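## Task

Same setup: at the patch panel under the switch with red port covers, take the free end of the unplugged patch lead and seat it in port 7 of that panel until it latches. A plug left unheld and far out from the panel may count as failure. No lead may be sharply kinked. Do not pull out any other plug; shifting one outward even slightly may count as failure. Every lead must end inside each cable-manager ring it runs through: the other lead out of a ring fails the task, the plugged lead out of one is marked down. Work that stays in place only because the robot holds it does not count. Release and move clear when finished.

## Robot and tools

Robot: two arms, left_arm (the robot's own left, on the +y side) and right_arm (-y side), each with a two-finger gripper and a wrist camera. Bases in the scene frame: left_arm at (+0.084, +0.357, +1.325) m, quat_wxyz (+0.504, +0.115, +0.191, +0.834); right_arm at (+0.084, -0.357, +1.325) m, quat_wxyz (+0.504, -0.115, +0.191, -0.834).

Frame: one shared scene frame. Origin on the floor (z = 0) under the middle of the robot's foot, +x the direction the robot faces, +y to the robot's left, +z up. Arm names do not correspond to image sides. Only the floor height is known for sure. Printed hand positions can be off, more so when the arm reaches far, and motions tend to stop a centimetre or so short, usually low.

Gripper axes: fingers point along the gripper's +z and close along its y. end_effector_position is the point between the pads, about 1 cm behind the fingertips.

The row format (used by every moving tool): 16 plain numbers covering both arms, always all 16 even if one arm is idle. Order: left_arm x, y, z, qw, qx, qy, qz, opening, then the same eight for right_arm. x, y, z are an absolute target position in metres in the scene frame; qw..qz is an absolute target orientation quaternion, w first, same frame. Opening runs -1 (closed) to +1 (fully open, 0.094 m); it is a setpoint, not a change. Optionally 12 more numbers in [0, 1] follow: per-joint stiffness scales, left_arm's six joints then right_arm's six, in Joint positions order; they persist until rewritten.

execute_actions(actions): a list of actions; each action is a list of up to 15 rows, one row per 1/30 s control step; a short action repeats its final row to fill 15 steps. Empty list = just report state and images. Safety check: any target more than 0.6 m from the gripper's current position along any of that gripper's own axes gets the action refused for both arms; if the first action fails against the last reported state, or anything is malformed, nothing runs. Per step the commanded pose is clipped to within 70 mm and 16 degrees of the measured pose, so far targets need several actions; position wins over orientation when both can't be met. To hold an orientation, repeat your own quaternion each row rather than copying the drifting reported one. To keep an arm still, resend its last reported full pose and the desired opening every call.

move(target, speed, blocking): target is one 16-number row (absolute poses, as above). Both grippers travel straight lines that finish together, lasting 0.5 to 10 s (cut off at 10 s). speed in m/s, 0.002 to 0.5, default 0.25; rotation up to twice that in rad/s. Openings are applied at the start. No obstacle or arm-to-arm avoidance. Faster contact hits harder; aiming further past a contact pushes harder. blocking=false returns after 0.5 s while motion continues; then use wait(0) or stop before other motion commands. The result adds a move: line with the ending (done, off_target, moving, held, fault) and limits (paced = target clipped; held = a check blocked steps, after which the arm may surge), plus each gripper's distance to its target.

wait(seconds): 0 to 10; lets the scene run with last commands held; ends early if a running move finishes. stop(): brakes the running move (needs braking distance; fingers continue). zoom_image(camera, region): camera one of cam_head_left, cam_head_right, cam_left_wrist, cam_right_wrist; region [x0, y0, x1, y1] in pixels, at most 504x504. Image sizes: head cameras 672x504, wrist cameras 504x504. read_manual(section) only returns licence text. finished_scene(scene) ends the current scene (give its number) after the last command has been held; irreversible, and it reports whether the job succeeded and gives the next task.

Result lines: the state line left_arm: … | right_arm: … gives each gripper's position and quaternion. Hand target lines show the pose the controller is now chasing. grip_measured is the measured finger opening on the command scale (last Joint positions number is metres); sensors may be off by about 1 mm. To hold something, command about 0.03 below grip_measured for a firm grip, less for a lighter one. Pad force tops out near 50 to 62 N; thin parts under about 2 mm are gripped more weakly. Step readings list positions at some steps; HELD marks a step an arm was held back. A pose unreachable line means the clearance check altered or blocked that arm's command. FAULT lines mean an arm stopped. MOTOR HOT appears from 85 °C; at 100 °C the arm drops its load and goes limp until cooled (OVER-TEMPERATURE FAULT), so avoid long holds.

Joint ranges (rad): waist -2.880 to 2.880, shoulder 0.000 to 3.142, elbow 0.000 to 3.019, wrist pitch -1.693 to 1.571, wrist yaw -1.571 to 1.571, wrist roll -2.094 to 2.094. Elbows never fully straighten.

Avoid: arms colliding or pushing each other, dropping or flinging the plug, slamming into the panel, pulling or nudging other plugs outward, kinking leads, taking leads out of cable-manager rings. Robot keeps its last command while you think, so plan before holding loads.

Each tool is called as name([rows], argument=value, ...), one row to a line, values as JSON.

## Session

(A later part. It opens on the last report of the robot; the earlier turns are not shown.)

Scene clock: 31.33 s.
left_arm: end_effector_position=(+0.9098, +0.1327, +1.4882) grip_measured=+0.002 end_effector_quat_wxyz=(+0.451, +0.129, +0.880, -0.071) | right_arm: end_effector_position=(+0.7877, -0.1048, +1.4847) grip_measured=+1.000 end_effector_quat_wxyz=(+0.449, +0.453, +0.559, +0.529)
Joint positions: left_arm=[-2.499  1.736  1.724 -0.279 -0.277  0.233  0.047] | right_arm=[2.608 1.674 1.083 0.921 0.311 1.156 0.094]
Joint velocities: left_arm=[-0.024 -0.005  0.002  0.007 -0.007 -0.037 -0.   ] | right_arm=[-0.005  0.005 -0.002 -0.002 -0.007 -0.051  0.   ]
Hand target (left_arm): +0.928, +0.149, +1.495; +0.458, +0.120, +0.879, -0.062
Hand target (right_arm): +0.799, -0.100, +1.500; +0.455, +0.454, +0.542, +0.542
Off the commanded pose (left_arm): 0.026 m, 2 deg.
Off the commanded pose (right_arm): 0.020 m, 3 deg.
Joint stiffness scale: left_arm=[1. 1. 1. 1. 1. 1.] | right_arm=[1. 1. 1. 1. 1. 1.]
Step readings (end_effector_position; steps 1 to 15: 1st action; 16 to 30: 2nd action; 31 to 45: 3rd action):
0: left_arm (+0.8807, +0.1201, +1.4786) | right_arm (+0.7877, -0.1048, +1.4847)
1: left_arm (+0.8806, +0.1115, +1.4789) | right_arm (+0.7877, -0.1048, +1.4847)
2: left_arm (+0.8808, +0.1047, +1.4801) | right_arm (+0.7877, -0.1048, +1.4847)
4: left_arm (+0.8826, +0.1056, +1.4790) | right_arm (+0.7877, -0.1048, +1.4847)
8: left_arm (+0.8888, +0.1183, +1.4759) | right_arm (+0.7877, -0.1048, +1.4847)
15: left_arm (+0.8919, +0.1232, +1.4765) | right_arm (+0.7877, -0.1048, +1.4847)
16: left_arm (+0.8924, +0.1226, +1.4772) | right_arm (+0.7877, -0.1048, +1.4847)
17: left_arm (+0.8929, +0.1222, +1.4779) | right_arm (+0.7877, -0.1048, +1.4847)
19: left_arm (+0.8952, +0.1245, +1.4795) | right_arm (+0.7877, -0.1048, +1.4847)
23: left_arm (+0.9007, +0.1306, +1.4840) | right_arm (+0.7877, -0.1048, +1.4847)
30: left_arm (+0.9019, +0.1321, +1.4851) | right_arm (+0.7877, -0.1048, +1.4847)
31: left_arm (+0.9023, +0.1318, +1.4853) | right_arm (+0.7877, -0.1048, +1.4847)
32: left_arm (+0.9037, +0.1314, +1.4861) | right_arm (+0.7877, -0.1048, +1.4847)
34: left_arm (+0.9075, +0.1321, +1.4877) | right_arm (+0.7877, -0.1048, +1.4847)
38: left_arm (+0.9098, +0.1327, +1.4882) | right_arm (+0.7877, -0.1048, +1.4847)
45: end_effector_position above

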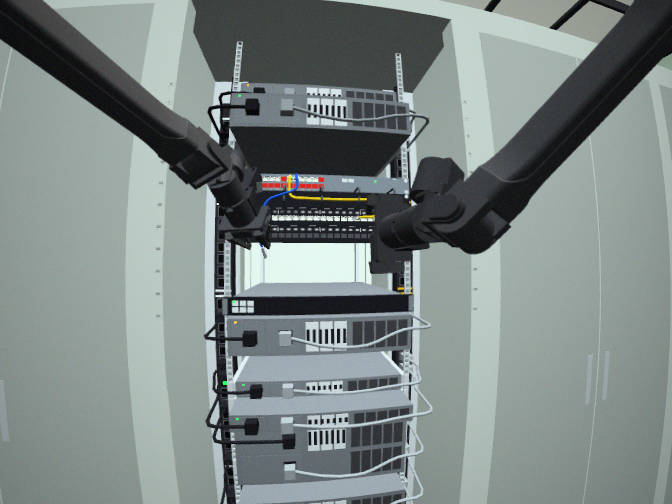

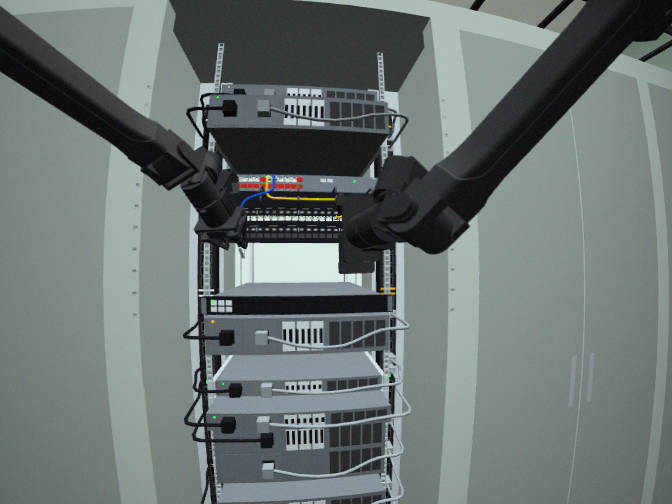

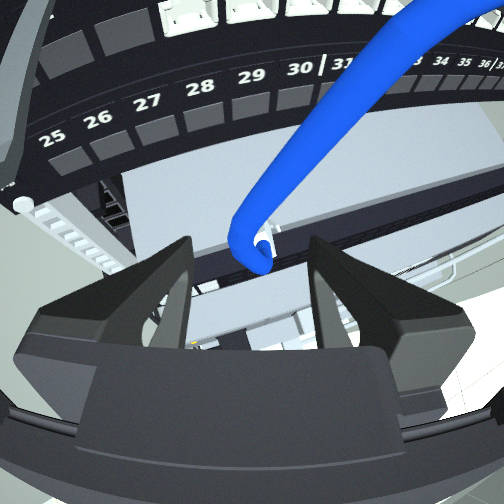

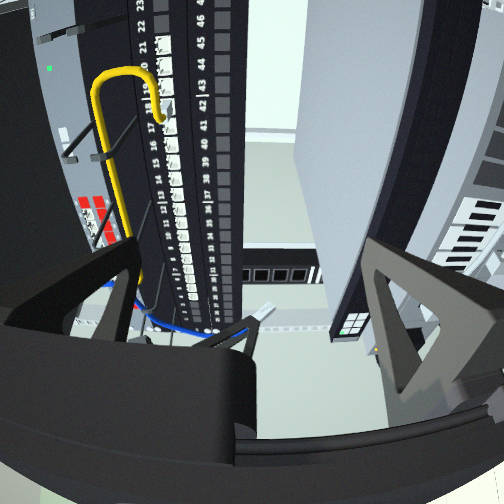

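execute_actions(actions=[])

Scene clock: 31.77 s.
left_arm: end_effector_position=(+0.9098, +0.1327, +1.4882) grip_measured=+0.002 end_effector_quat_wxyz=(+0.451, +0.129, +0.880, -0.071) | right_arm: end_effector_position=(+0.7877, -0.1048, +1.4847) grip_measured=+1.000 end_effector_quat_wxyz=(+0.449, +0.453, +0.559, +0.529)
Joint positions: left_arm=[-2.499  1.736  1.724 -0.279 -0.277  0.233  0.047] | right_arm=[2.608 1.674 1.083 0.921 0.311 1.156 0.094]
Joint velocities: left_arm=[ 0.005  0.005 -0.002  0.002 -0.007 -0.007 -0.   ] | right_arm=[ 0.005 -0.005 -0.017  0.012 -0.007 -0.037  0.   ]
Hand target (left_arm): +0.928, +0.149, +1.495; +0.458, +0.120, +0.879, -0.062
Hand target (right_arm): +0.799, -0.100, +1.500; +0.455, +0.454, +0.542, +0.542
Off the commanded pose (left_arm): 0.026 m, 2 deg.
Off the commanded pose (right_arm): 0.020 m, 3 deg.
Joint stiffness scale: left_arm=[1. 1. 1. 1. 1. 1.] | right_arm=[1. 1. 1. 1. 1. 1.]

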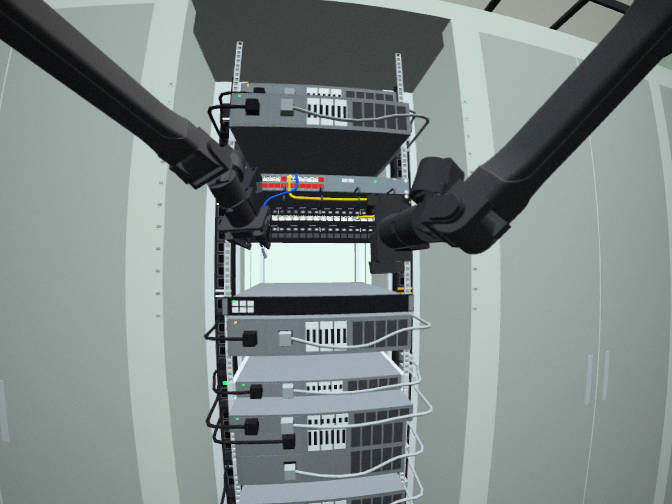

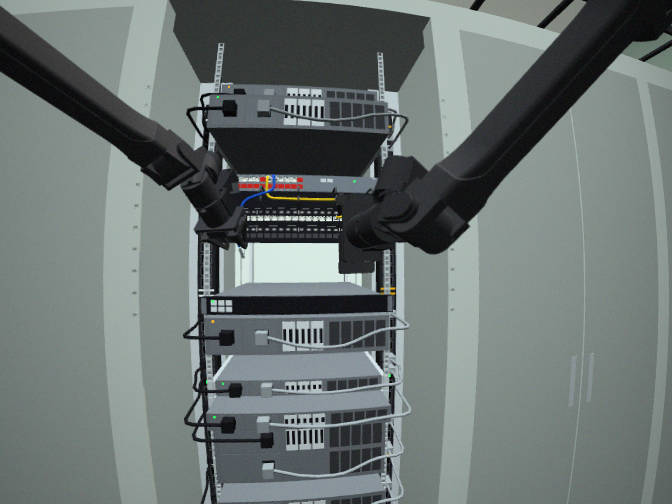

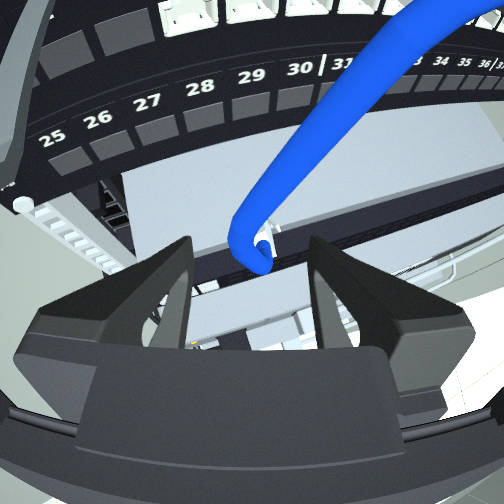

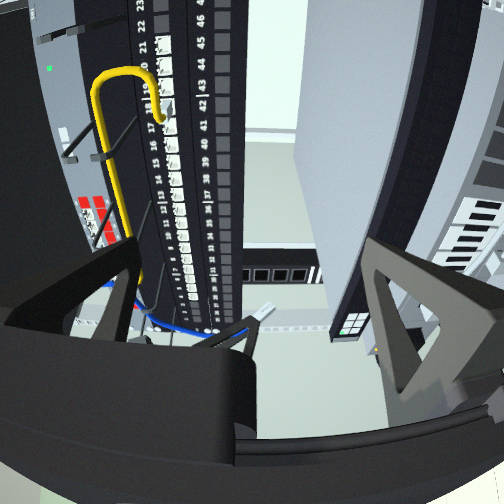

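execute_actions([
  [[0.934,0.146,1.490,0.457,0.12,0.879,-0.062,0.0,0.80,-0.10,1.50,0.4545,0.4545,0.5415,0.5415,1]],
  [[0.937,0.144,1.484,0.457,0.12,0.879,-0.062,0.0,0.80,-0.10,1.50,0.4545,0.4545,0.5415,0.5415,1]],
])

zoom_image(camera="cam_right_wrist", region=[180, 270, 320, 370])

Scene clock: 33.00 s.
left_arm: end_effector_position=(+0.9169, +0.1305, +1.4866) grip_measured=+0.002 end_effector_quat_wxyz=(+0.453, +0.129, +0.879, -0.071) | right_arm: end_effector_position=(+0.7877, -0.1048, +1.4847) grip_measured=+1.000 end_effector_quat_wxyz=(+0.449, +0.453, +0.559, +0.529)
Joint positions: left_arm=[-2.497  1.756  1.75  -0.279 -0.274  0.236  0.047] | right_arm=[2.608 1.674 1.083 0.921 0.311 1.156 0.094]
Joint velocities: left_arm=[-0.015 -0.015  0.002 -0.007 -0.051  0.022  0.   ] | right_arm=[-0.005 -0.015 -0.017  0.007  0.007 -0.007  0.   ]
Hand target (left_arm): +0.935, +0.145, +1.484; +0.457, +0.120, +0.879, -0.062
Hand target (right_arm): +0.799, -0.100, +1.500; +0.455, +0.454, +0.542, +0.542
Off the commanded pose (left_arm): 0.024 m, 2 deg.
Off the commanded pose (right_arm): 0.020 m, 3 deg.
Joint stiffness scale: left_arm=[1. 1. 1. 1. 1. 1.] | right_arm=[1. 1. 1. 1. 1. 1.]
Step readings (end_effector_position; steps 1 to 15: 1st action; 16 to 30: 2nd action):
0: left_arm (+0.9098, +0.1327, +1.4882) | right_arm (+0.7877, -0.1048, +1.4847)
1: left_arm (+0.9102, +0.1327, +1.4878) | right_arm (+0.7877, -0.1048, +1.4847)
2: left_arm (+0.9110, +0.1323, +1.4881) | right_arm (+0.7877, -0.1048, +1.4847)
4: left_arm (+0.9130, +0.1319, +1.4873) | right_arm (+0.7877, -0.1048, +1.4847)
8: left_arm (+0.9144, +0.1315, +1.4863) | right_arm (+0.7877, -0.1048, +1.4847)
15: left_arm (+0.9146, +0.1314, +1.4864) | right_arm (+0.7877, -0.1048, +1.4847)
16: left_arm (+0.9148, +0.1313, +1.4860) | right_arm (+0.7877, -0.1048, +1.4847)
17: left_arm (+0.9153, +0.1311, +1.4862) | right_arm (+0.7877, -0.1048, +1.4847)
19: left_arm (+0.9163, +0.1307, +1.4865) | right_arm (+0.7877, -0.1048, +1.4847)
23: left_arm (+0.9169, +0.1305, +1.4866) | right_arm (+0.7877, -0.1048, +1.4847)
30: end_effector_position above

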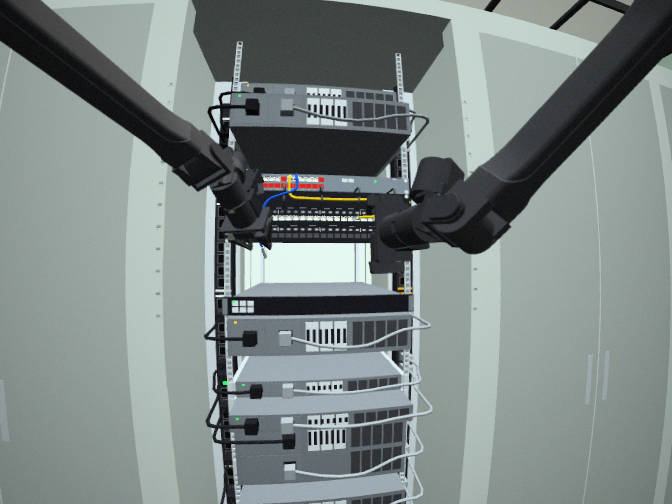

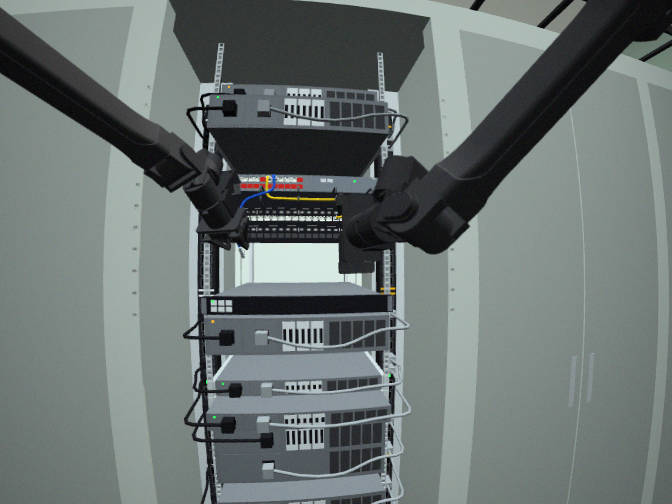

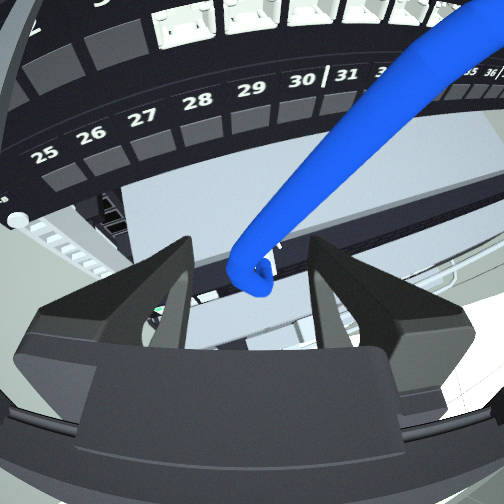

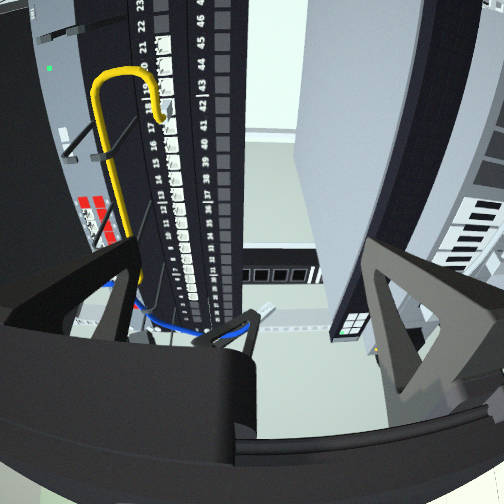

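Region (180, 270, 320, 370) of cam_right_wrist's 504x504 image, scaled by 3.600, with more detail than that image has; it fills the top 360 rows of this view, and the rest is white.

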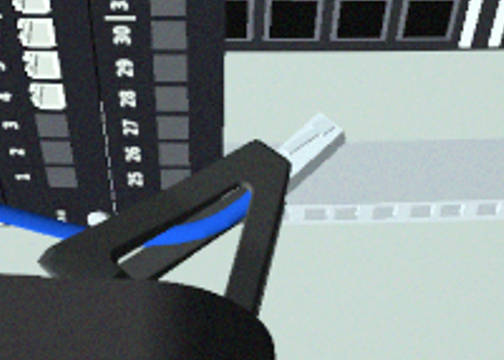

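execute_actions([
  [[0.935,0.142,1.472,0.457,0.12,0.879,-0.062,0.0,0.80,-0.10,1.50,0.4545,0.4545,0.5415,0.5415,1]],
  [[0.935,0.142,1.464,0.457,0.12,0.879,-0.062,0.0,0.80,-0.10,1.50,0.4545,0.4545,0.5415,0.5415,1]],
])

zoom_image(camera="cam_right_wrist", region=[180, 270, 320, 370])

Scene clock: 34.13 s.
left_arm: end_effector_position=(+0.9191, +0.1296, +1.4867) grip_measured=+0.002 end_effector_quat_wxyz=(+0.458, +0.129, +0.876, -0.073) | right_arm: end_effector_position=(+0.7877, -0.1048, +1.4847) grip_measured=+1.000 end_effector_quat_wxyz=(+0.449, +0.453, +0.559, +0.529)
Joint positions: left_arm=[-2.495  1.759  1.75  -0.264 -0.266  0.239  0.047] | right_arm=[2.608 1.674 1.083 0.921 0.311 1.156 0.094]
Joint velocities: left_arm=[ 0.005 -0.015 -0.012  0.012  0.037 -0.037 -0.   ] | right_arm=[-0.005  0.005 -0.002 -0.002  0.037  0.037  0.   ]
Hand target (left_arm): +0.933, +0.143, +1.464; +0.457, +0.120, +0.879, -0.062
Hand target (right_arm): +0.799, -0.100, +1.500; +0.455, +0.454, +0.542, +0.542
Off the commanded pose (left_arm): 0.030 m, 2 deg.
Off the commanded pose (right_arm): 0.020 m, 3 deg.
Joint stiffness scale: left_arm=[1. 1. 1. 1. 1. 1.] | right_arm=[1. 1. 1. 1. 1. 1.]
Step readings (end_effector_position; steps 1 to 15: 1st action; 16 to 30: 2nd action):
0: left_arm (+0.9169, +0.1305, +1.4866) | right_arm (+0.7877, -0.1048, +1.4847)
1: left_arm (+0.9169, +0.1302, +1.4863) | right_arm (+0.7877, -0.1048, +1.4847)
2: left_arm (+0.9169, +0.1303, +1.4863) | right_arm (+0.7877, -0.1048, +1.4847)
4: left_arm (+0.9169, +0.1302, +1.4863) | right_arm (+0.7877, -0.1048, +1.4847)
8: left_arm (+0.9169, +0.1302, +1.4863) | right_arm (+0.7877, -0.1048, +1.4847)
15: left_arm (+0.9169, +0.1302, +1.4863) | right_arm (+0.7877, -0.1048, +1.4847)
16: left_arm (+0.9173, +0.1300, +1.4864) | right_arm (+0.7877, -0.1048, +1.4847)
17: left_arm (+0.9178, +0.1298, +1.4865) | right_arm (+0.7877, -0.1048, +1.4847)
19: left_arm (+0.9187, +0.1294, +1.4867) | right_arm (+0.7877, -0.1048, +1.4847)
23: left_arm (+0.9191, +0.1296, +1.4867) | right_arm (+0.7877, -0.1048, +1.4847)
30: end_effector_position above

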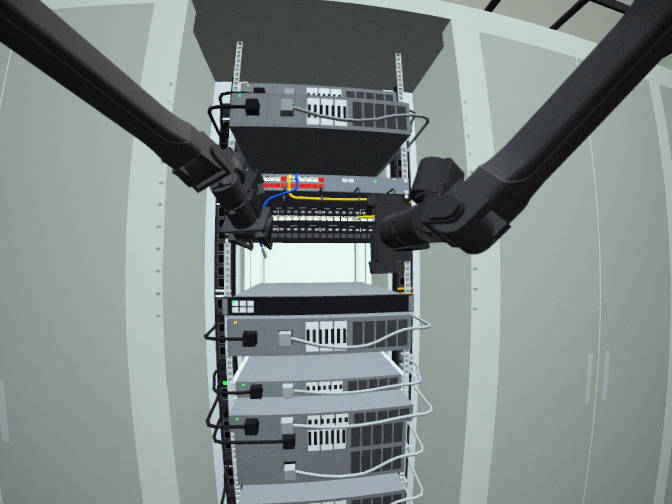

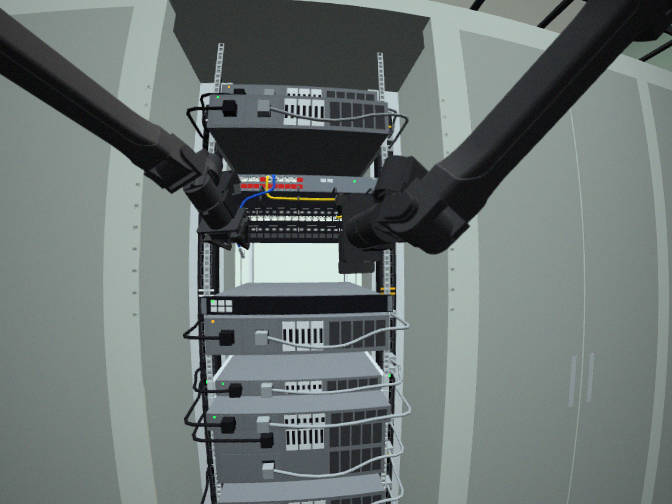

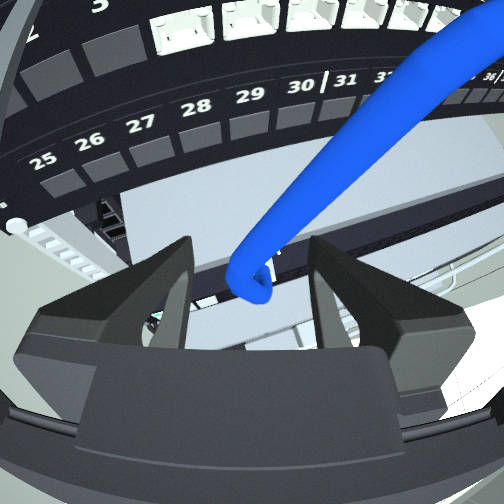

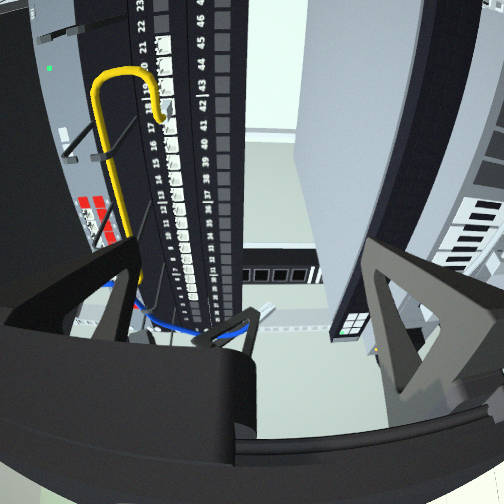

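Region (180, 270, 320, 370) of cam_right_wrist's 504x504 image, scaled by 3.600, with more detail than that image has; it fills the top 360 rows of this view, and the rest is white.

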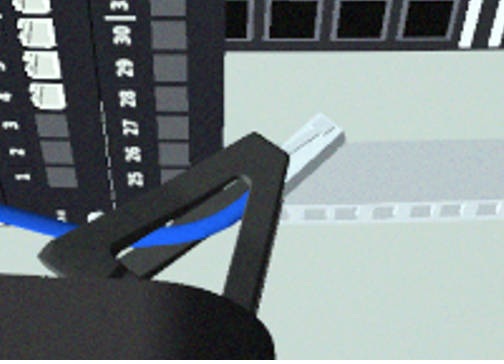

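execute_actions([
  [[0.922,0.142,1.460,0.44,0.12,0.888,-0.060,0.0,0.80,-0.10,1.50,0.4545,0.4545,0.5415,0.5415,1]],
  [[0.916,0.142,1.456,0.43,0.12,0.893,-0.058,0.0,0.80,-0.10,1.50,0.4545,0.4545,0.5415,0.5415,1]],
])

zoom_image(camera="cam_right_wrist", region=[180, 270, 320, 370])

Scene clock: 35.33 s.
left_arm: end_effector_position=(+0.9190, +0.1324, +1.4853) grip_measured=+0.002 end_effector_quat_wxyz=(+0.456, +0.128, +0.878, -0.065) | right_arm: end_effector_position=(+0.7877, -0.1048, +1.4847) grip_measured=+1.000 end_effector_quat_wxyz=(+0.449, +0.453, +0.559, +0.529)
Joint positions: left_arm=[-2.495  1.759  1.749 -0.267 -0.284  0.242  0.047] | right_arm=[2.608 1.674 1.083 0.921 0.311 1.156 0.094]
Joint velocities: left_arm=[-0.005 -0.015 -0.017 -0.007 -0.051 -0.007  0.001] | right_arm=[ 0.005  0.005  0.022 -0.007 -0.007  0.007  0.   ]
Hand target (left_arm): +0.916, +0.142, +1.457; +0.430, +0.120, +0.893, -0.058
Hand target (right_arm): +0.799, -0.100, +1.500; +0.455, +0.454, +0.542, +0.542
Off the commanded pose (left_arm): 0.031 m, 4 deg.
Off the commanded pose (right_arm): 0.020 m, 3 deg.
Joint stiffness scale: left_arm=[1. 1. 1. 1. 1. 1.] | right_arm=[1. 1. 1. 1. 1. 1.]
Step readings (end_effector_position; steps 1 to 15: 1st action; 16 to 30: 2nd action):
0: left_arm (+0.9191, +0.1296, +1.4867) | right_arm (+0.7877, -0.1048, +1.4847)
1: left_arm (+0.9192, +0.1303, +1.4865) | right_arm (+0.7877, -0.1048, +1.4847)
2: left_arm (+0.9193, +0.1309, +1.4864) | right_arm (+0.7877, -0.1048, +1.4847)
4: left_arm (+0.9193, +0.1311, +1.4864) | right_arm (+0.7877, -0.1048, +1.4847)
8: left_arm (+0.9193, +0.1311, +1.4864) | right_arm (+0.7877, -0.1048, +1.4847)
15: left_arm (+0.9193, +0.1311, +1.4864) | right_arm (+0.7877, -0.1048, +1.4847)
16: left_arm (+0.9192, +0.1318, +1.4859) | right_arm (+0.7877, -0.1048, +1.4847)
17: left_arm (+0.9191, +0.1322, +1.4855) | right_arm (+0.7877, -0.1048, +1.4847)
19: left_arm (+0.9190, +0.1324, +1.4853) | right_arm (+0.7877, -0.1048, +1.4847)
23: left_arm (+0.9190, +0.1324, +1.4853) | right_arm (+0.7877, -0.1048, +1.4847)
30: end_effector_position above

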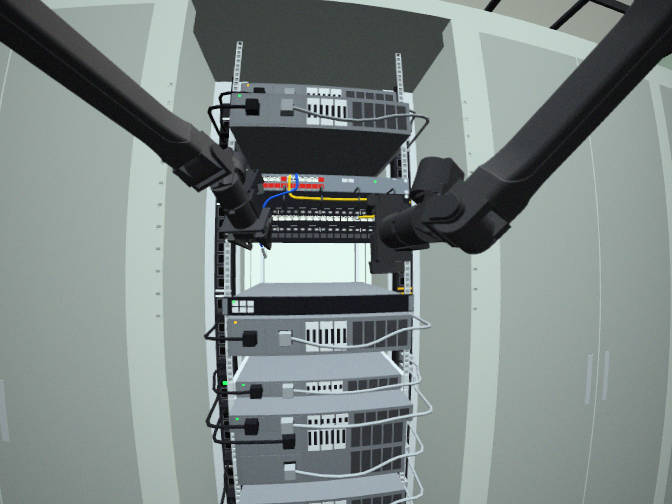

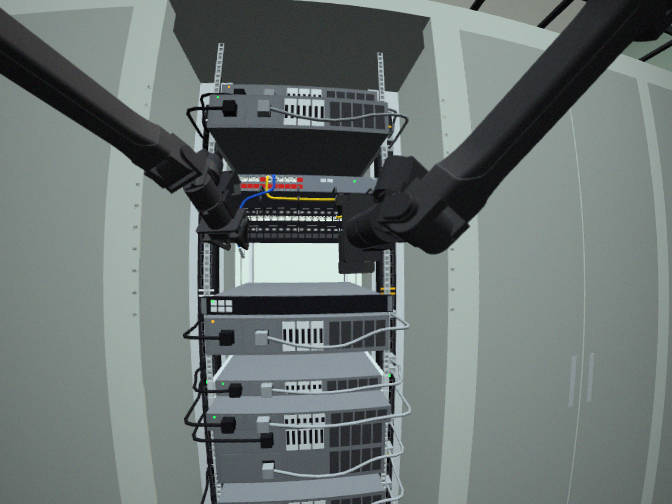

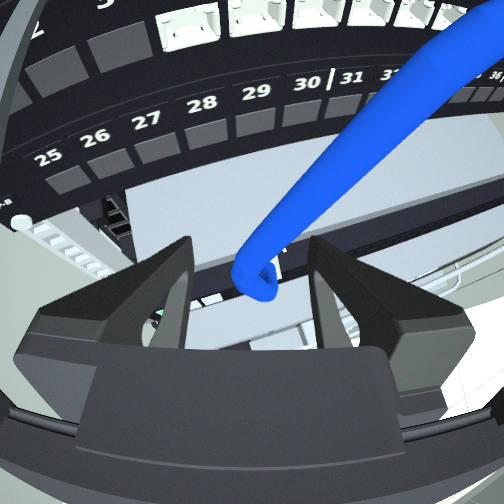

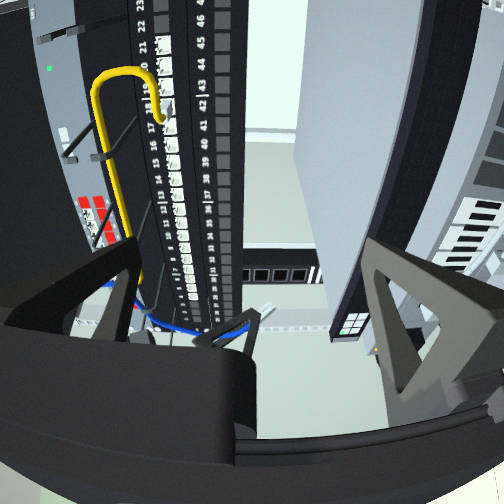

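Region (180, 270, 320, 370) of cam_right_wrist's 504x504 image, scaled by 3.600, with more detail than that image has; it fills the top 360 rows of this view, and the rest is white.

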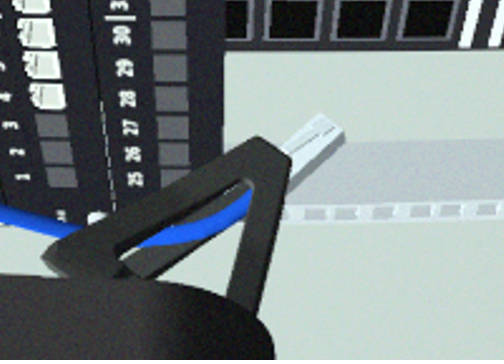

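Elbow is starting to move now.

execute_actions([
  [[0.916,0.134,1.452,0.43,0.12,0.893,-0.058,0.0,0.80,-0.10,1.50,0.4545,0.4545,0.5415,0.5415,1]],
  [[0.916,0.132,1.447,0.43,0.12,0.893,-0.058,0.0,0.80,-0.10,1.50,0.4545,0.4545,0.5415,0.5415,1]],
])

zoom_image(camera="cam_right_wrist", region=[180, 270, 320, 370])

Scene clock: 36.50 s.
left_arm: end_effector_position=(+0.9189, +0.1331, +1.4853) grip_measured=+0.002 end_effector_quat_wxyz=(+0.456, +0.126, +0.879, -0.061) | right_arm: end_effector_position=(+0.7877, -0.1048, +1.4847) grip_measured=+1.000 end_effector_quat_wxyz=(+0.449, +0.453, +0.559, +0.529)
Joint positions: left_arm=[-2.496  1.759  1.749 -0.267 -0.293  0.243  0.047] | right_arm=[2.608 1.674 1.083 0.921 0.311 1.156 0.094]
Joint velocities: left_arm=[ 0.005 -0.005 -0.017 -0.002 -0.007  0.022 -0.   ] | right_arm=[-0.005 -0.015 -0.002 -0.007  0.051 -0.037  0.   ]
Hand target (left_arm): +0.915, +0.133, +1.448; +0.430, +0.120, +0.893, -0.057
Hand target (right_arm): +0.799, -0.100, +1.500; +0.455, +0.454, +0.542, +0.542
Off the commanded pose (left_arm): 0.038 m, 4 deg.
Off the commanded pose (right_arm): 0.020 m, 3 deg.
Joint stiffness scale: left_arm=[1. 1. 1. 1. 1. 1.] | right_arm=[1. 1. 1. 1. 1. 1.]
Step readings (end_effector_position; steps 1 to 15: 1st action; 16 to 30: 2nd action):
0: left_arm (+0.9190, +0.1324, +1.4853) | right_arm (+0.7877, -0.1048, +1.4847)
1: left_arm (+0.9190, +0.1328, +1.4853) | right_arm (+0.7877, -0.1048, +1.4847)
2: left_arm (+0.9190, +0.1330, +1.4853) | right_arm (+0.7877, -0.1048, +1.4847)
4: left_arm (+0.9189, +0.1330, +1.4853) | right_arm (+0.7877, -0.1048, +1.4847)
8: left_arm (+0.9189, +0.1330, +1.4853) | right_arm (+0.7877, -0.1048, +1.4847)
15: left_arm (+0.9189, +0.1330, +1.4853) | right_arm (+0.7877, -0.1048, +1.4847)
16: left_arm (+0.9189, +0.1331, +1.4853) | right_arm (+0.7877, -0.1048, +1.4847)
17: left_arm (+0.9189, +0.1331, +1.4853) | right_arm (+0.7877, -0.1048, +1.4847)
19: left_arm (+0.9189, +0.1331, +1.4853) | right_arm (+0.7877, -0.1048, +1.4847)
23: left_arm (+0.9189, +0.1331, +1.4853) | right_arm (+0.7877, -0.1048, +1.4847)
30: end_effector_position above

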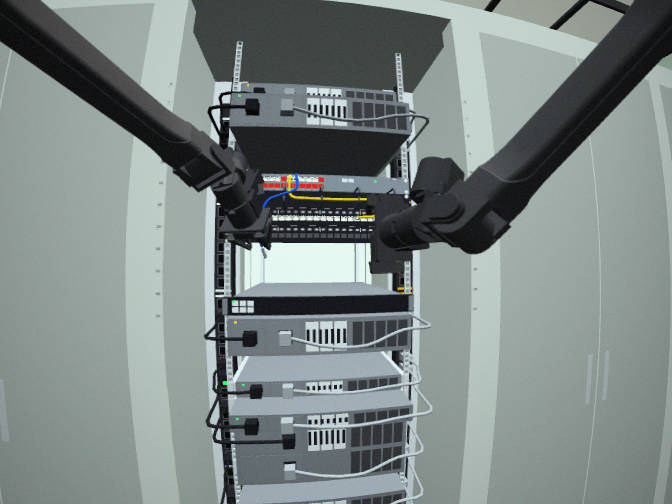

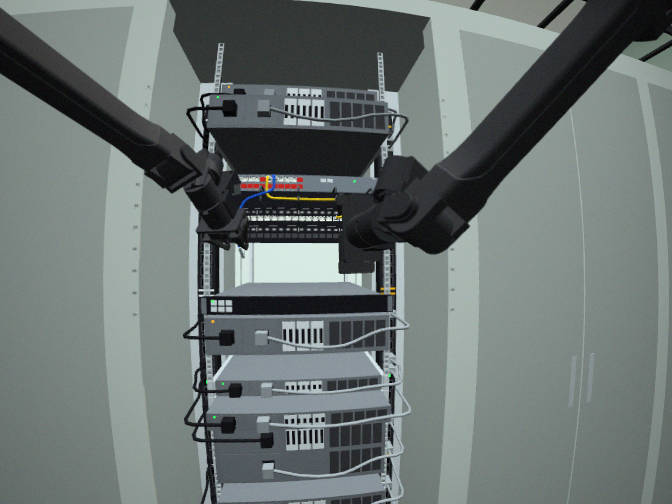

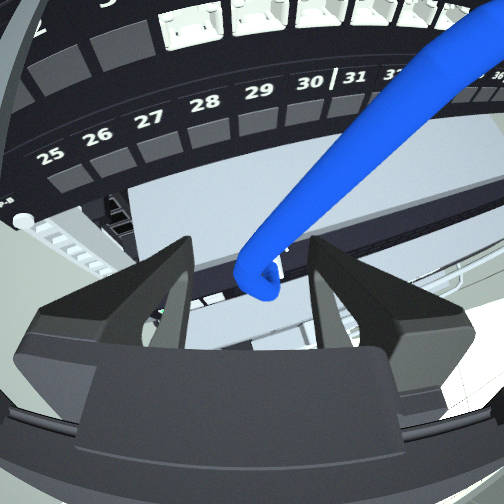

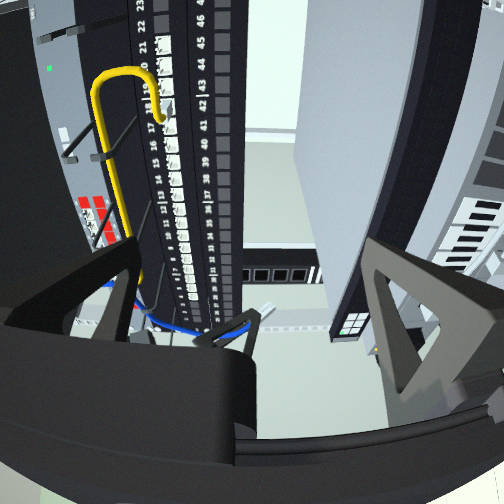

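Region (180, 270, 320, 370) of cam_right_wrist's 504x504 image, scaled by 3.600, with more detail than that image has; it fills the top 360 rows of this view, and the rest is white.

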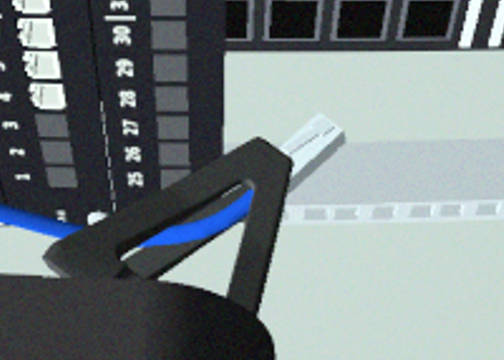

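execute_actions([
  [[0.908,0.128,1.455,0.41,0.13,0.900,-0.062,0.0,0.80,-0.10,1.50,0.4545,0.4545,0.5415,0.5415,1]],
  [[0.902,0.126,1.455,0.40,0.13,0.905,-0.062,0.0,0.80,-0.10,1.50,0.4545,0.4545,0.5415,0.5415,1]],
])

zoom_image(camera="cam_right_wrist", region=[180, 270, 320, 370])

Scene clock: 37.83 s.
left_arm: end_effector_position=(+0.9074, +0.1347, +1.4815) grip_measured=+0.002 end_effector_quat_wxyz=(+0.428, +0.129, +0.892, -0.060) | right_arm: end_effector_position=(+0.7877, -0.1048, +1.4847) grip_measured=+1.000 end_effector_quat_wxyz=(+0.449, +0.453, +0.559, +0.529)
Joint positions: left_arm=[-2.501  1.747  1.751 -0.346 -0.305  0.22   0.047] | right_arm=[2.608 1.674 1.083 0.921 0.311 1.156 0.094]
Joint velocities: left_arm=[ 0.015 -0.005 -0.017 -0.012 -0.051 -0.007  0.   ] | right_arm=[-0.005  0.015 -0.012  0.007 -0.007 -0.037  0.   ]
Hand target (left_arm): +0.901, +0.127, +1.455; +0.401, +0.130, +0.905, -0.061
Hand target (right_arm): +0.799, -0.100, +1.500; +0.455, +0.454, +0.542, +0.542
Off the commanded pose (left_arm): 0.028 m, 4 deg.
Off the commanded pose (right_arm): 0.020 m, 3 deg.
Joint stiffness scale: left_arm=[1. 1. 1. 1. 1. 1.] | right_arm=[1. 1. 1. 1. 1. 1.]
Step readings (end_effector_position; steps 1 to 15: 1st action; 16 to 30: 2nd action):
0: left_arm (+0.9189, +0.1331, +1.4853) | right_arm (+0.7877, -0.1048, +1.4847)
1: left_arm (+0.9176, +0.1329, +1.4837) | right_arm (+0.7877, -0.1048, +1.4847)
2: left_arm (+0.9158, +0.1333, +1.4833) | right_arm (+0.7877, -0.1048, +1.4847)
4: left_arm (+0.9129, +0.1340, +1.4825) | right_arm (+0.7877, -0.1048, +1.4847)
8: left_arm (+0.9119, +0.1343, +1.4822) | right_arm (+0.7877, -0.1048, +1.4847)
15: left_arm (+0.9117, +0.1341, +1.4822) | right_arm (+0.7877, -0.1048, +1.4847)
16: left_arm (+0.9112, +0.1345, +1.4819) | right_arm (+0.7877, -0.1048, +1.4847)
17: left_arm (+0.9102, +0.1346, +1.4820) | right_arm (+0.7877, -0.1048, +1.4847)
19: left_arm (+0.9083, +0.1349, +1.4814) | right_arm (+0.7877, -0.1048, +1.4847)
23: left_arm (+0.9075, +0.1349, +1.4814) | right_arm (+0.7877, -0.1048, +1.4847)
30: end_effector_position above

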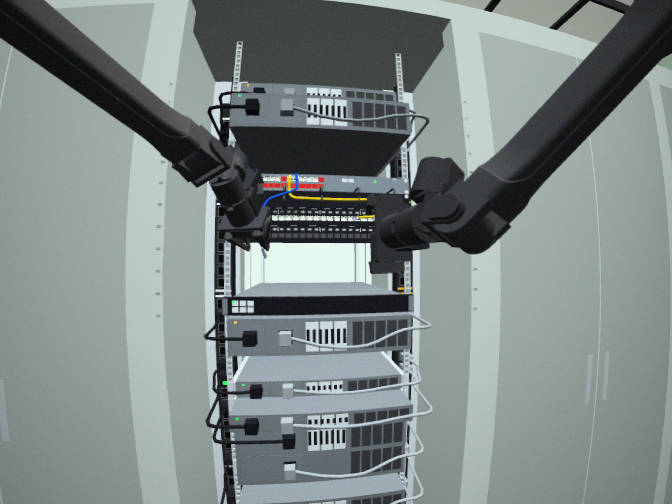

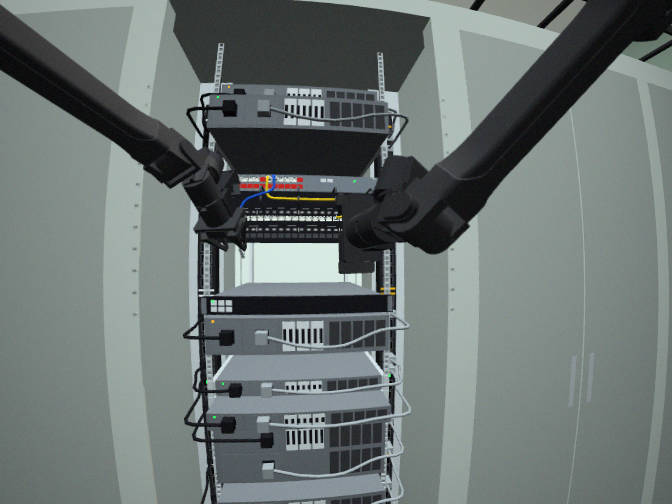

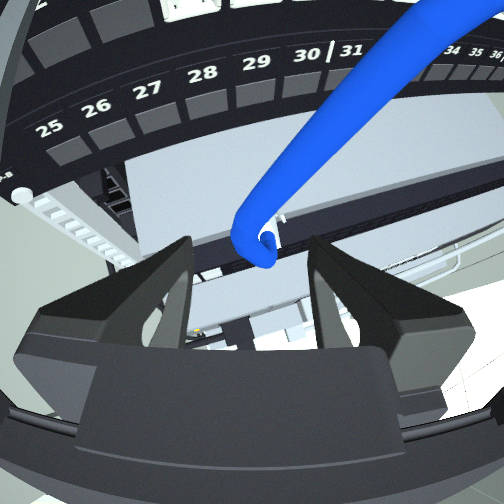

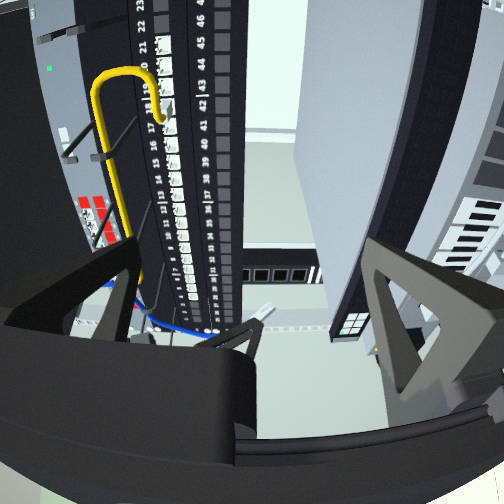

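Region (180, 270, 320, 370) of cam_right_wrist's 504x504 image, scaled by 3.600, with more detail than that image has; it fills the top 360 rows of this view, and the rest is white.

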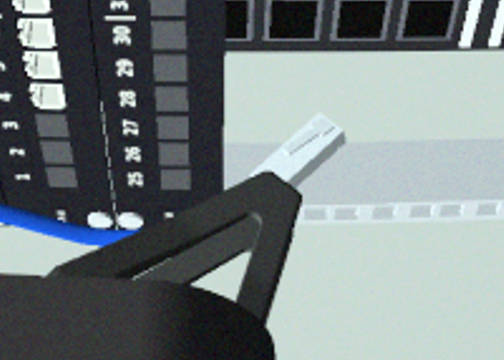

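execute_actions([
  [[0.918,0.124,1.452,0.40,0.13,0.905,-0.062,0.0,0.80,-0.10,1.50,0.4545,0.4545,0.5415,0.5415,1]],
  [[0.926,0.122,1.450,0.40,0.13,0.905,-0.062,0.0,0.80,-0.10,1.50,0.4545,0.4545,0.5415,0.5415,1]],
])

zoom_image(camera="cam_right_wrist", region=[180, 270, 320, 370])

Scene clock: 39.07 s.
left_arm: end_effector_position=(+0.9198, +0.1305, +1.4865) grip_measured=+0.002 end_effector_quat_wxyz=(+0.427, +0.129, +0.893, -0.063) | right_arm: end_effector_position=(+0.7877, -0.1048, +1.4847) grip_measured=+1.000 end_effector_quat_wxyz=(+0.449, +0.453, +0.559, +0.529)
Joint positions: left_arm=[-2.501  1.779  1.819 -0.386 -0.3    0.217  0.047] | right_arm=[2.608 1.674 1.083 0.921 0.311 1.156 0.094]
Joint velocities: left_arm=[ 0.005 -0.005 -0.007 -0.012 -0.007 -0.066 -0.001] | right_arm=[-0.005 -0.005 -0.007 -0.007  0.007  0.037  0.   ]
Hand target (left_arm): +0.924, +0.123, +1.450; +0.401, +0.130, +0.905, -0.062
Hand target (right_arm): +0.799, -0.100, +1.500; +0.455, +0.454, +0.542, +0.542
Off the commanded pose (left_arm): 0.038 m, 3 deg.
Off the commanded pose (right_arm): 0.020 m, 3 deg.
Joint stiffness scale: left_arm=[1. 1. 1. 1. 1. 1.] | right_arm=[1. 1. 1. 1. 1. 1.]
Step readings (end_effector_position; steps 1 to 15: 1st action; 16 to 30: 2nd action):
0: left_arm (+0.9074, +0.1347, +1.4815) | right_arm (+0.7877, -0.1048, +1.4847)
1: left_arm (+0.9083, +0.1346, +1.4830) | right_arm (+0.7877, -0.1048, +1.4847)
2: left_arm (+0.9093, +0.1342, +1.4837) | right_arm (+0.7877, -0.1048, +1.4847)
4: left_arm (+0.9113, +0.1335, +1.4840) | right_arm (+0.7877, -0.1048, +1.4847)
8: left_arm (+0.9121, +0.1333, +1.4844) | right_arm (+0.7877, -0.1048, +1.4847)
15: left_arm (+0.9120, +0.1333, +1.4843) | right_arm (+0.7877, -0.1048, +1.4847)
16: left_arm (+0.9124, +0.1329, +1.4843) | right_arm (+0.7877, -0.1048, +1.4847)
17: left_arm (+0.9141, +0.1324, +1.4852) | right_arm (+0.7877, -0.1048, +1.4847)
19: left_arm (+0.9179, +0.1311, +1.4861) | right_arm (+0.7877, -0.1048, +1.4847)
23: left_arm (+0.9199, +0.1305, +1.4866) | right_arm (+0.7877, -0.1048, +1.4847)
30: end_effector_position above

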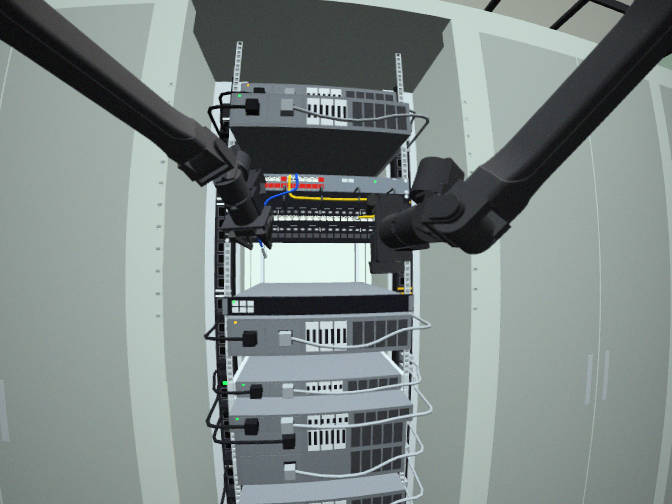

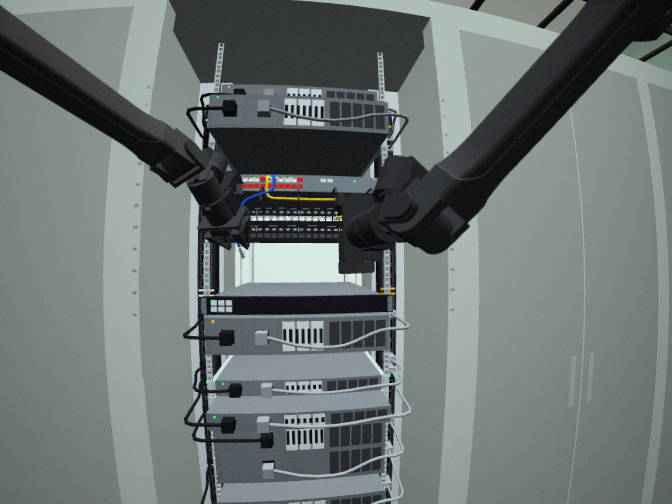

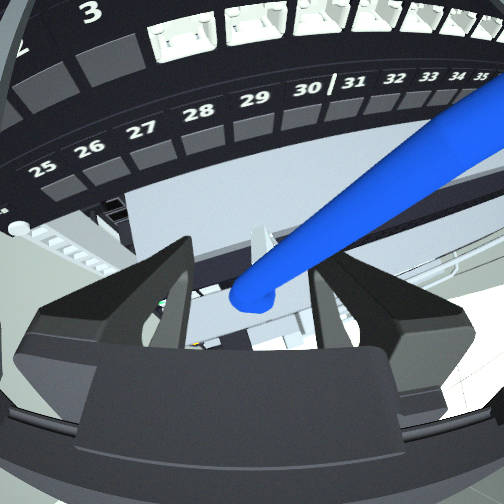

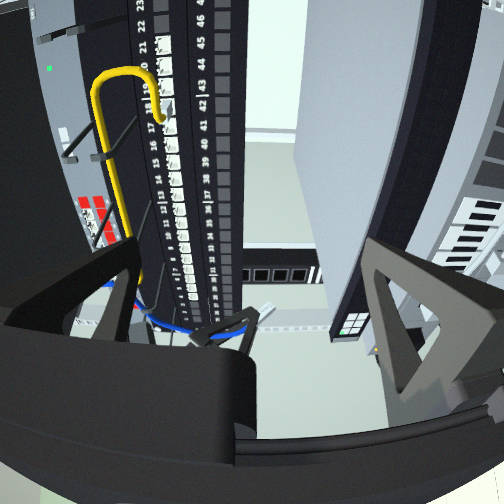

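Region (180, 270, 320, 370) of cam_right_wrist's 504x504 image, scaled by 3.600, with more detail than that image has; it fills the top 360 rows of this view, and the rest is white.

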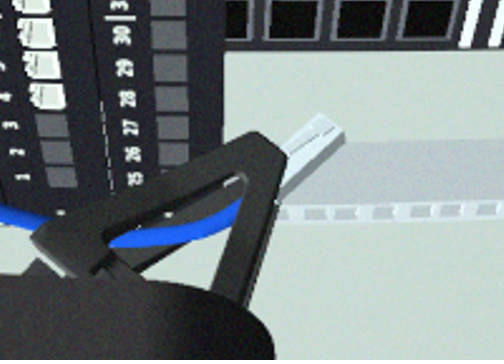

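execute_actions([
  [[0.895,0.12,1.45,0.40,0.13,0.905,-0.062,0.0,0.80,-0.10,1.50,0.4545,0.4545,0.5415,0.5415,1]],
  [[0.88,0.12,1.44,0.40,0.13,0.905,-0.062,0.0,0.80,-0.10,1.50,0.4545,0.4545,0.5415,0.5415,1]],
  [[0.88,0.12,1.43,0.40,0.13,0.905,-0.062,0.0,0.80,-0.10,1.50,0.4545,0.4545,0.5415,0.5415,1]],
])

Scene clock: 40.93 s.
left_arm: end_effector_position=(+0.8764, +0.1233, +1.4250) grip_measured=+0.002 end_effector_quat_wxyz=(+0.388, +0.136, +0.910, -0.058) | right_arm: end_effector_position=(+0.7877, -0.1048, +1.4847) grip_measured=+1.000 end_effector_quat_wxyz=(+0.449, +0.453, +0.559, +0.529)
Joint positions: left_arm=[-2.505  1.759  1.65  -0.326 -0.318  0.196  0.047] | right_arm=[2.608 1.674 1.083 0.921 0.311 1.156 0.094]
Joint velocities: left_arm=[-0.015  0.005 -0.022  0.002  0.022 -0.007  0.   ] | right_arm=[-0.005 -0.015  0.012  0.007  0.066 -0.007  0.   ]
Hand target (left_arm): +0.880, +0.120, +1.430; +0.400, +0.130, +0.905, -0.062
Hand target (right_arm): +0.799, -0.100, +1.500; +0.455, +0.454, +0.542, +0.542
Off the commanded pose (left_arm): 0.007 m, 2 deg.
Off the commanded pose (right_arm): 0.020 m, 3 deg.
Joint stiffness scale: left_arm=[1. 1. 1. 1. 1. 1.] | right_arm=[1. 1. 1. 1. 1. 1.]
Step readings (end_effector_position; steps 1 to 15: 1st action; 16 to 30: 2nd action; 31 to 45: 3rd action):
0: left_arm (+0.9198, +0.1305, +1.4865) | right_arm (+0.7877, -0.1048, +1.4847)
1: left_arm (+0.9184, +0.1309, +1.4851) | right_arm (+0.7877, -0.1048, +1.4847)
2: left_arm (+0.9151, +0.1319, +1.4841) | right_arm (+0.7877, -0.1048, +1.4847)
4: left_arm (+0.9061, +0.1313, +1.4774) | right_arm (+0.7877, -0.1048, +1.4847)
8: left_arm (+0.8946, +0.1275, +1.4551) | right_arm (+0.7877, -0.1048, +1.4847)
15: left_arm (+0.8923, +0.1241, +1.4444) | right_arm (+0.7877, -0.1048, +1.4847)
16: left_arm (+0.8913, +0.1242, +1.4432) | right_arm (+0.7877, -0.1048, +1.4847)
17: left_arm (+0.8888, +0.1249, +1.4419) | right_arm (+0.7877, -0.1048, +1.4847)
19: left_arm (+0.8809, +0.1251, +1.4334) | right_arm (+0.7877, -0.1048, +1.4847)
23: left_arm (+0.8731, +0.1238, +1.4221) | right_arm (+0.7877, -0.1048, +1.4847)
30: left_arm (+0.8735, +0.1237, +1.4224) | right_arm (+0.7877, -0.1048, +1.4847)
31: left_arm (+0.8739, +0.1236, +1.4227) | right_arm (+0.7877, -0.1048, +1.4847)
32: left_arm (+0.8747, +0.1235, +1.4234) | right_arm (+0.7877, -0.1048, +1.4847)
34: left_arm (+0.8758, +0.1233, +1.4244) | right_arm (+0.7877, -0.1048, +1.4847)
38: left_arm (+0.8763, +0.1233, +1.4250) | right_arm (+0.7877, -0.1048, +1.4847)
45: end_effector_position above

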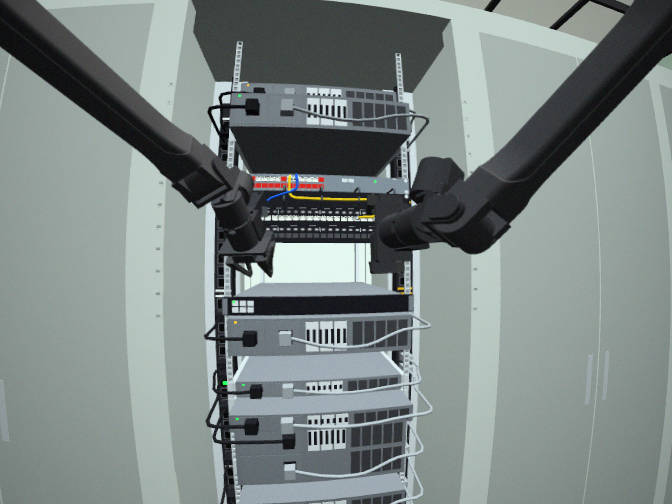

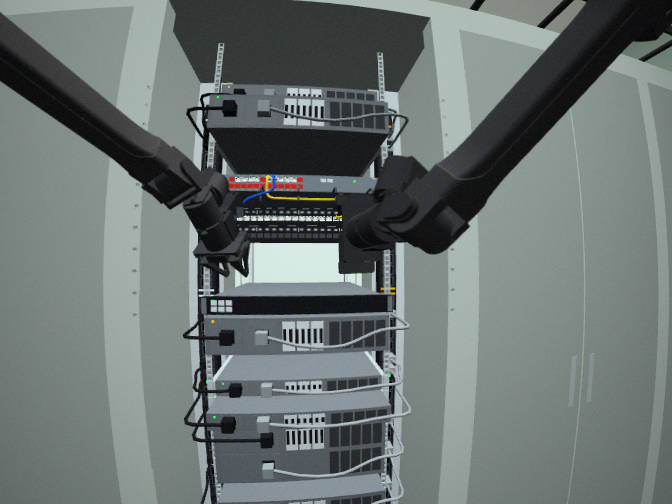

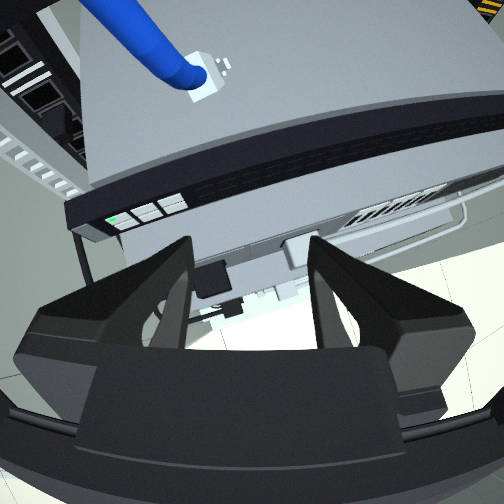

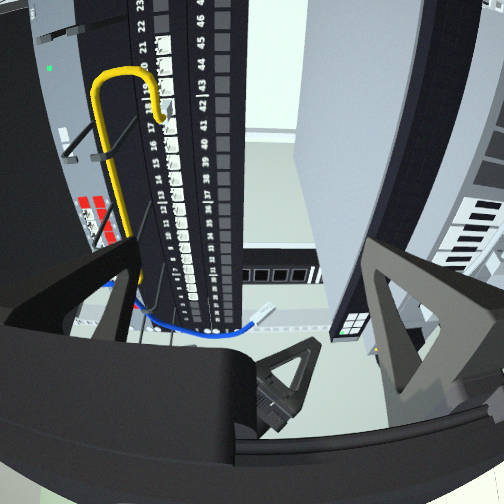

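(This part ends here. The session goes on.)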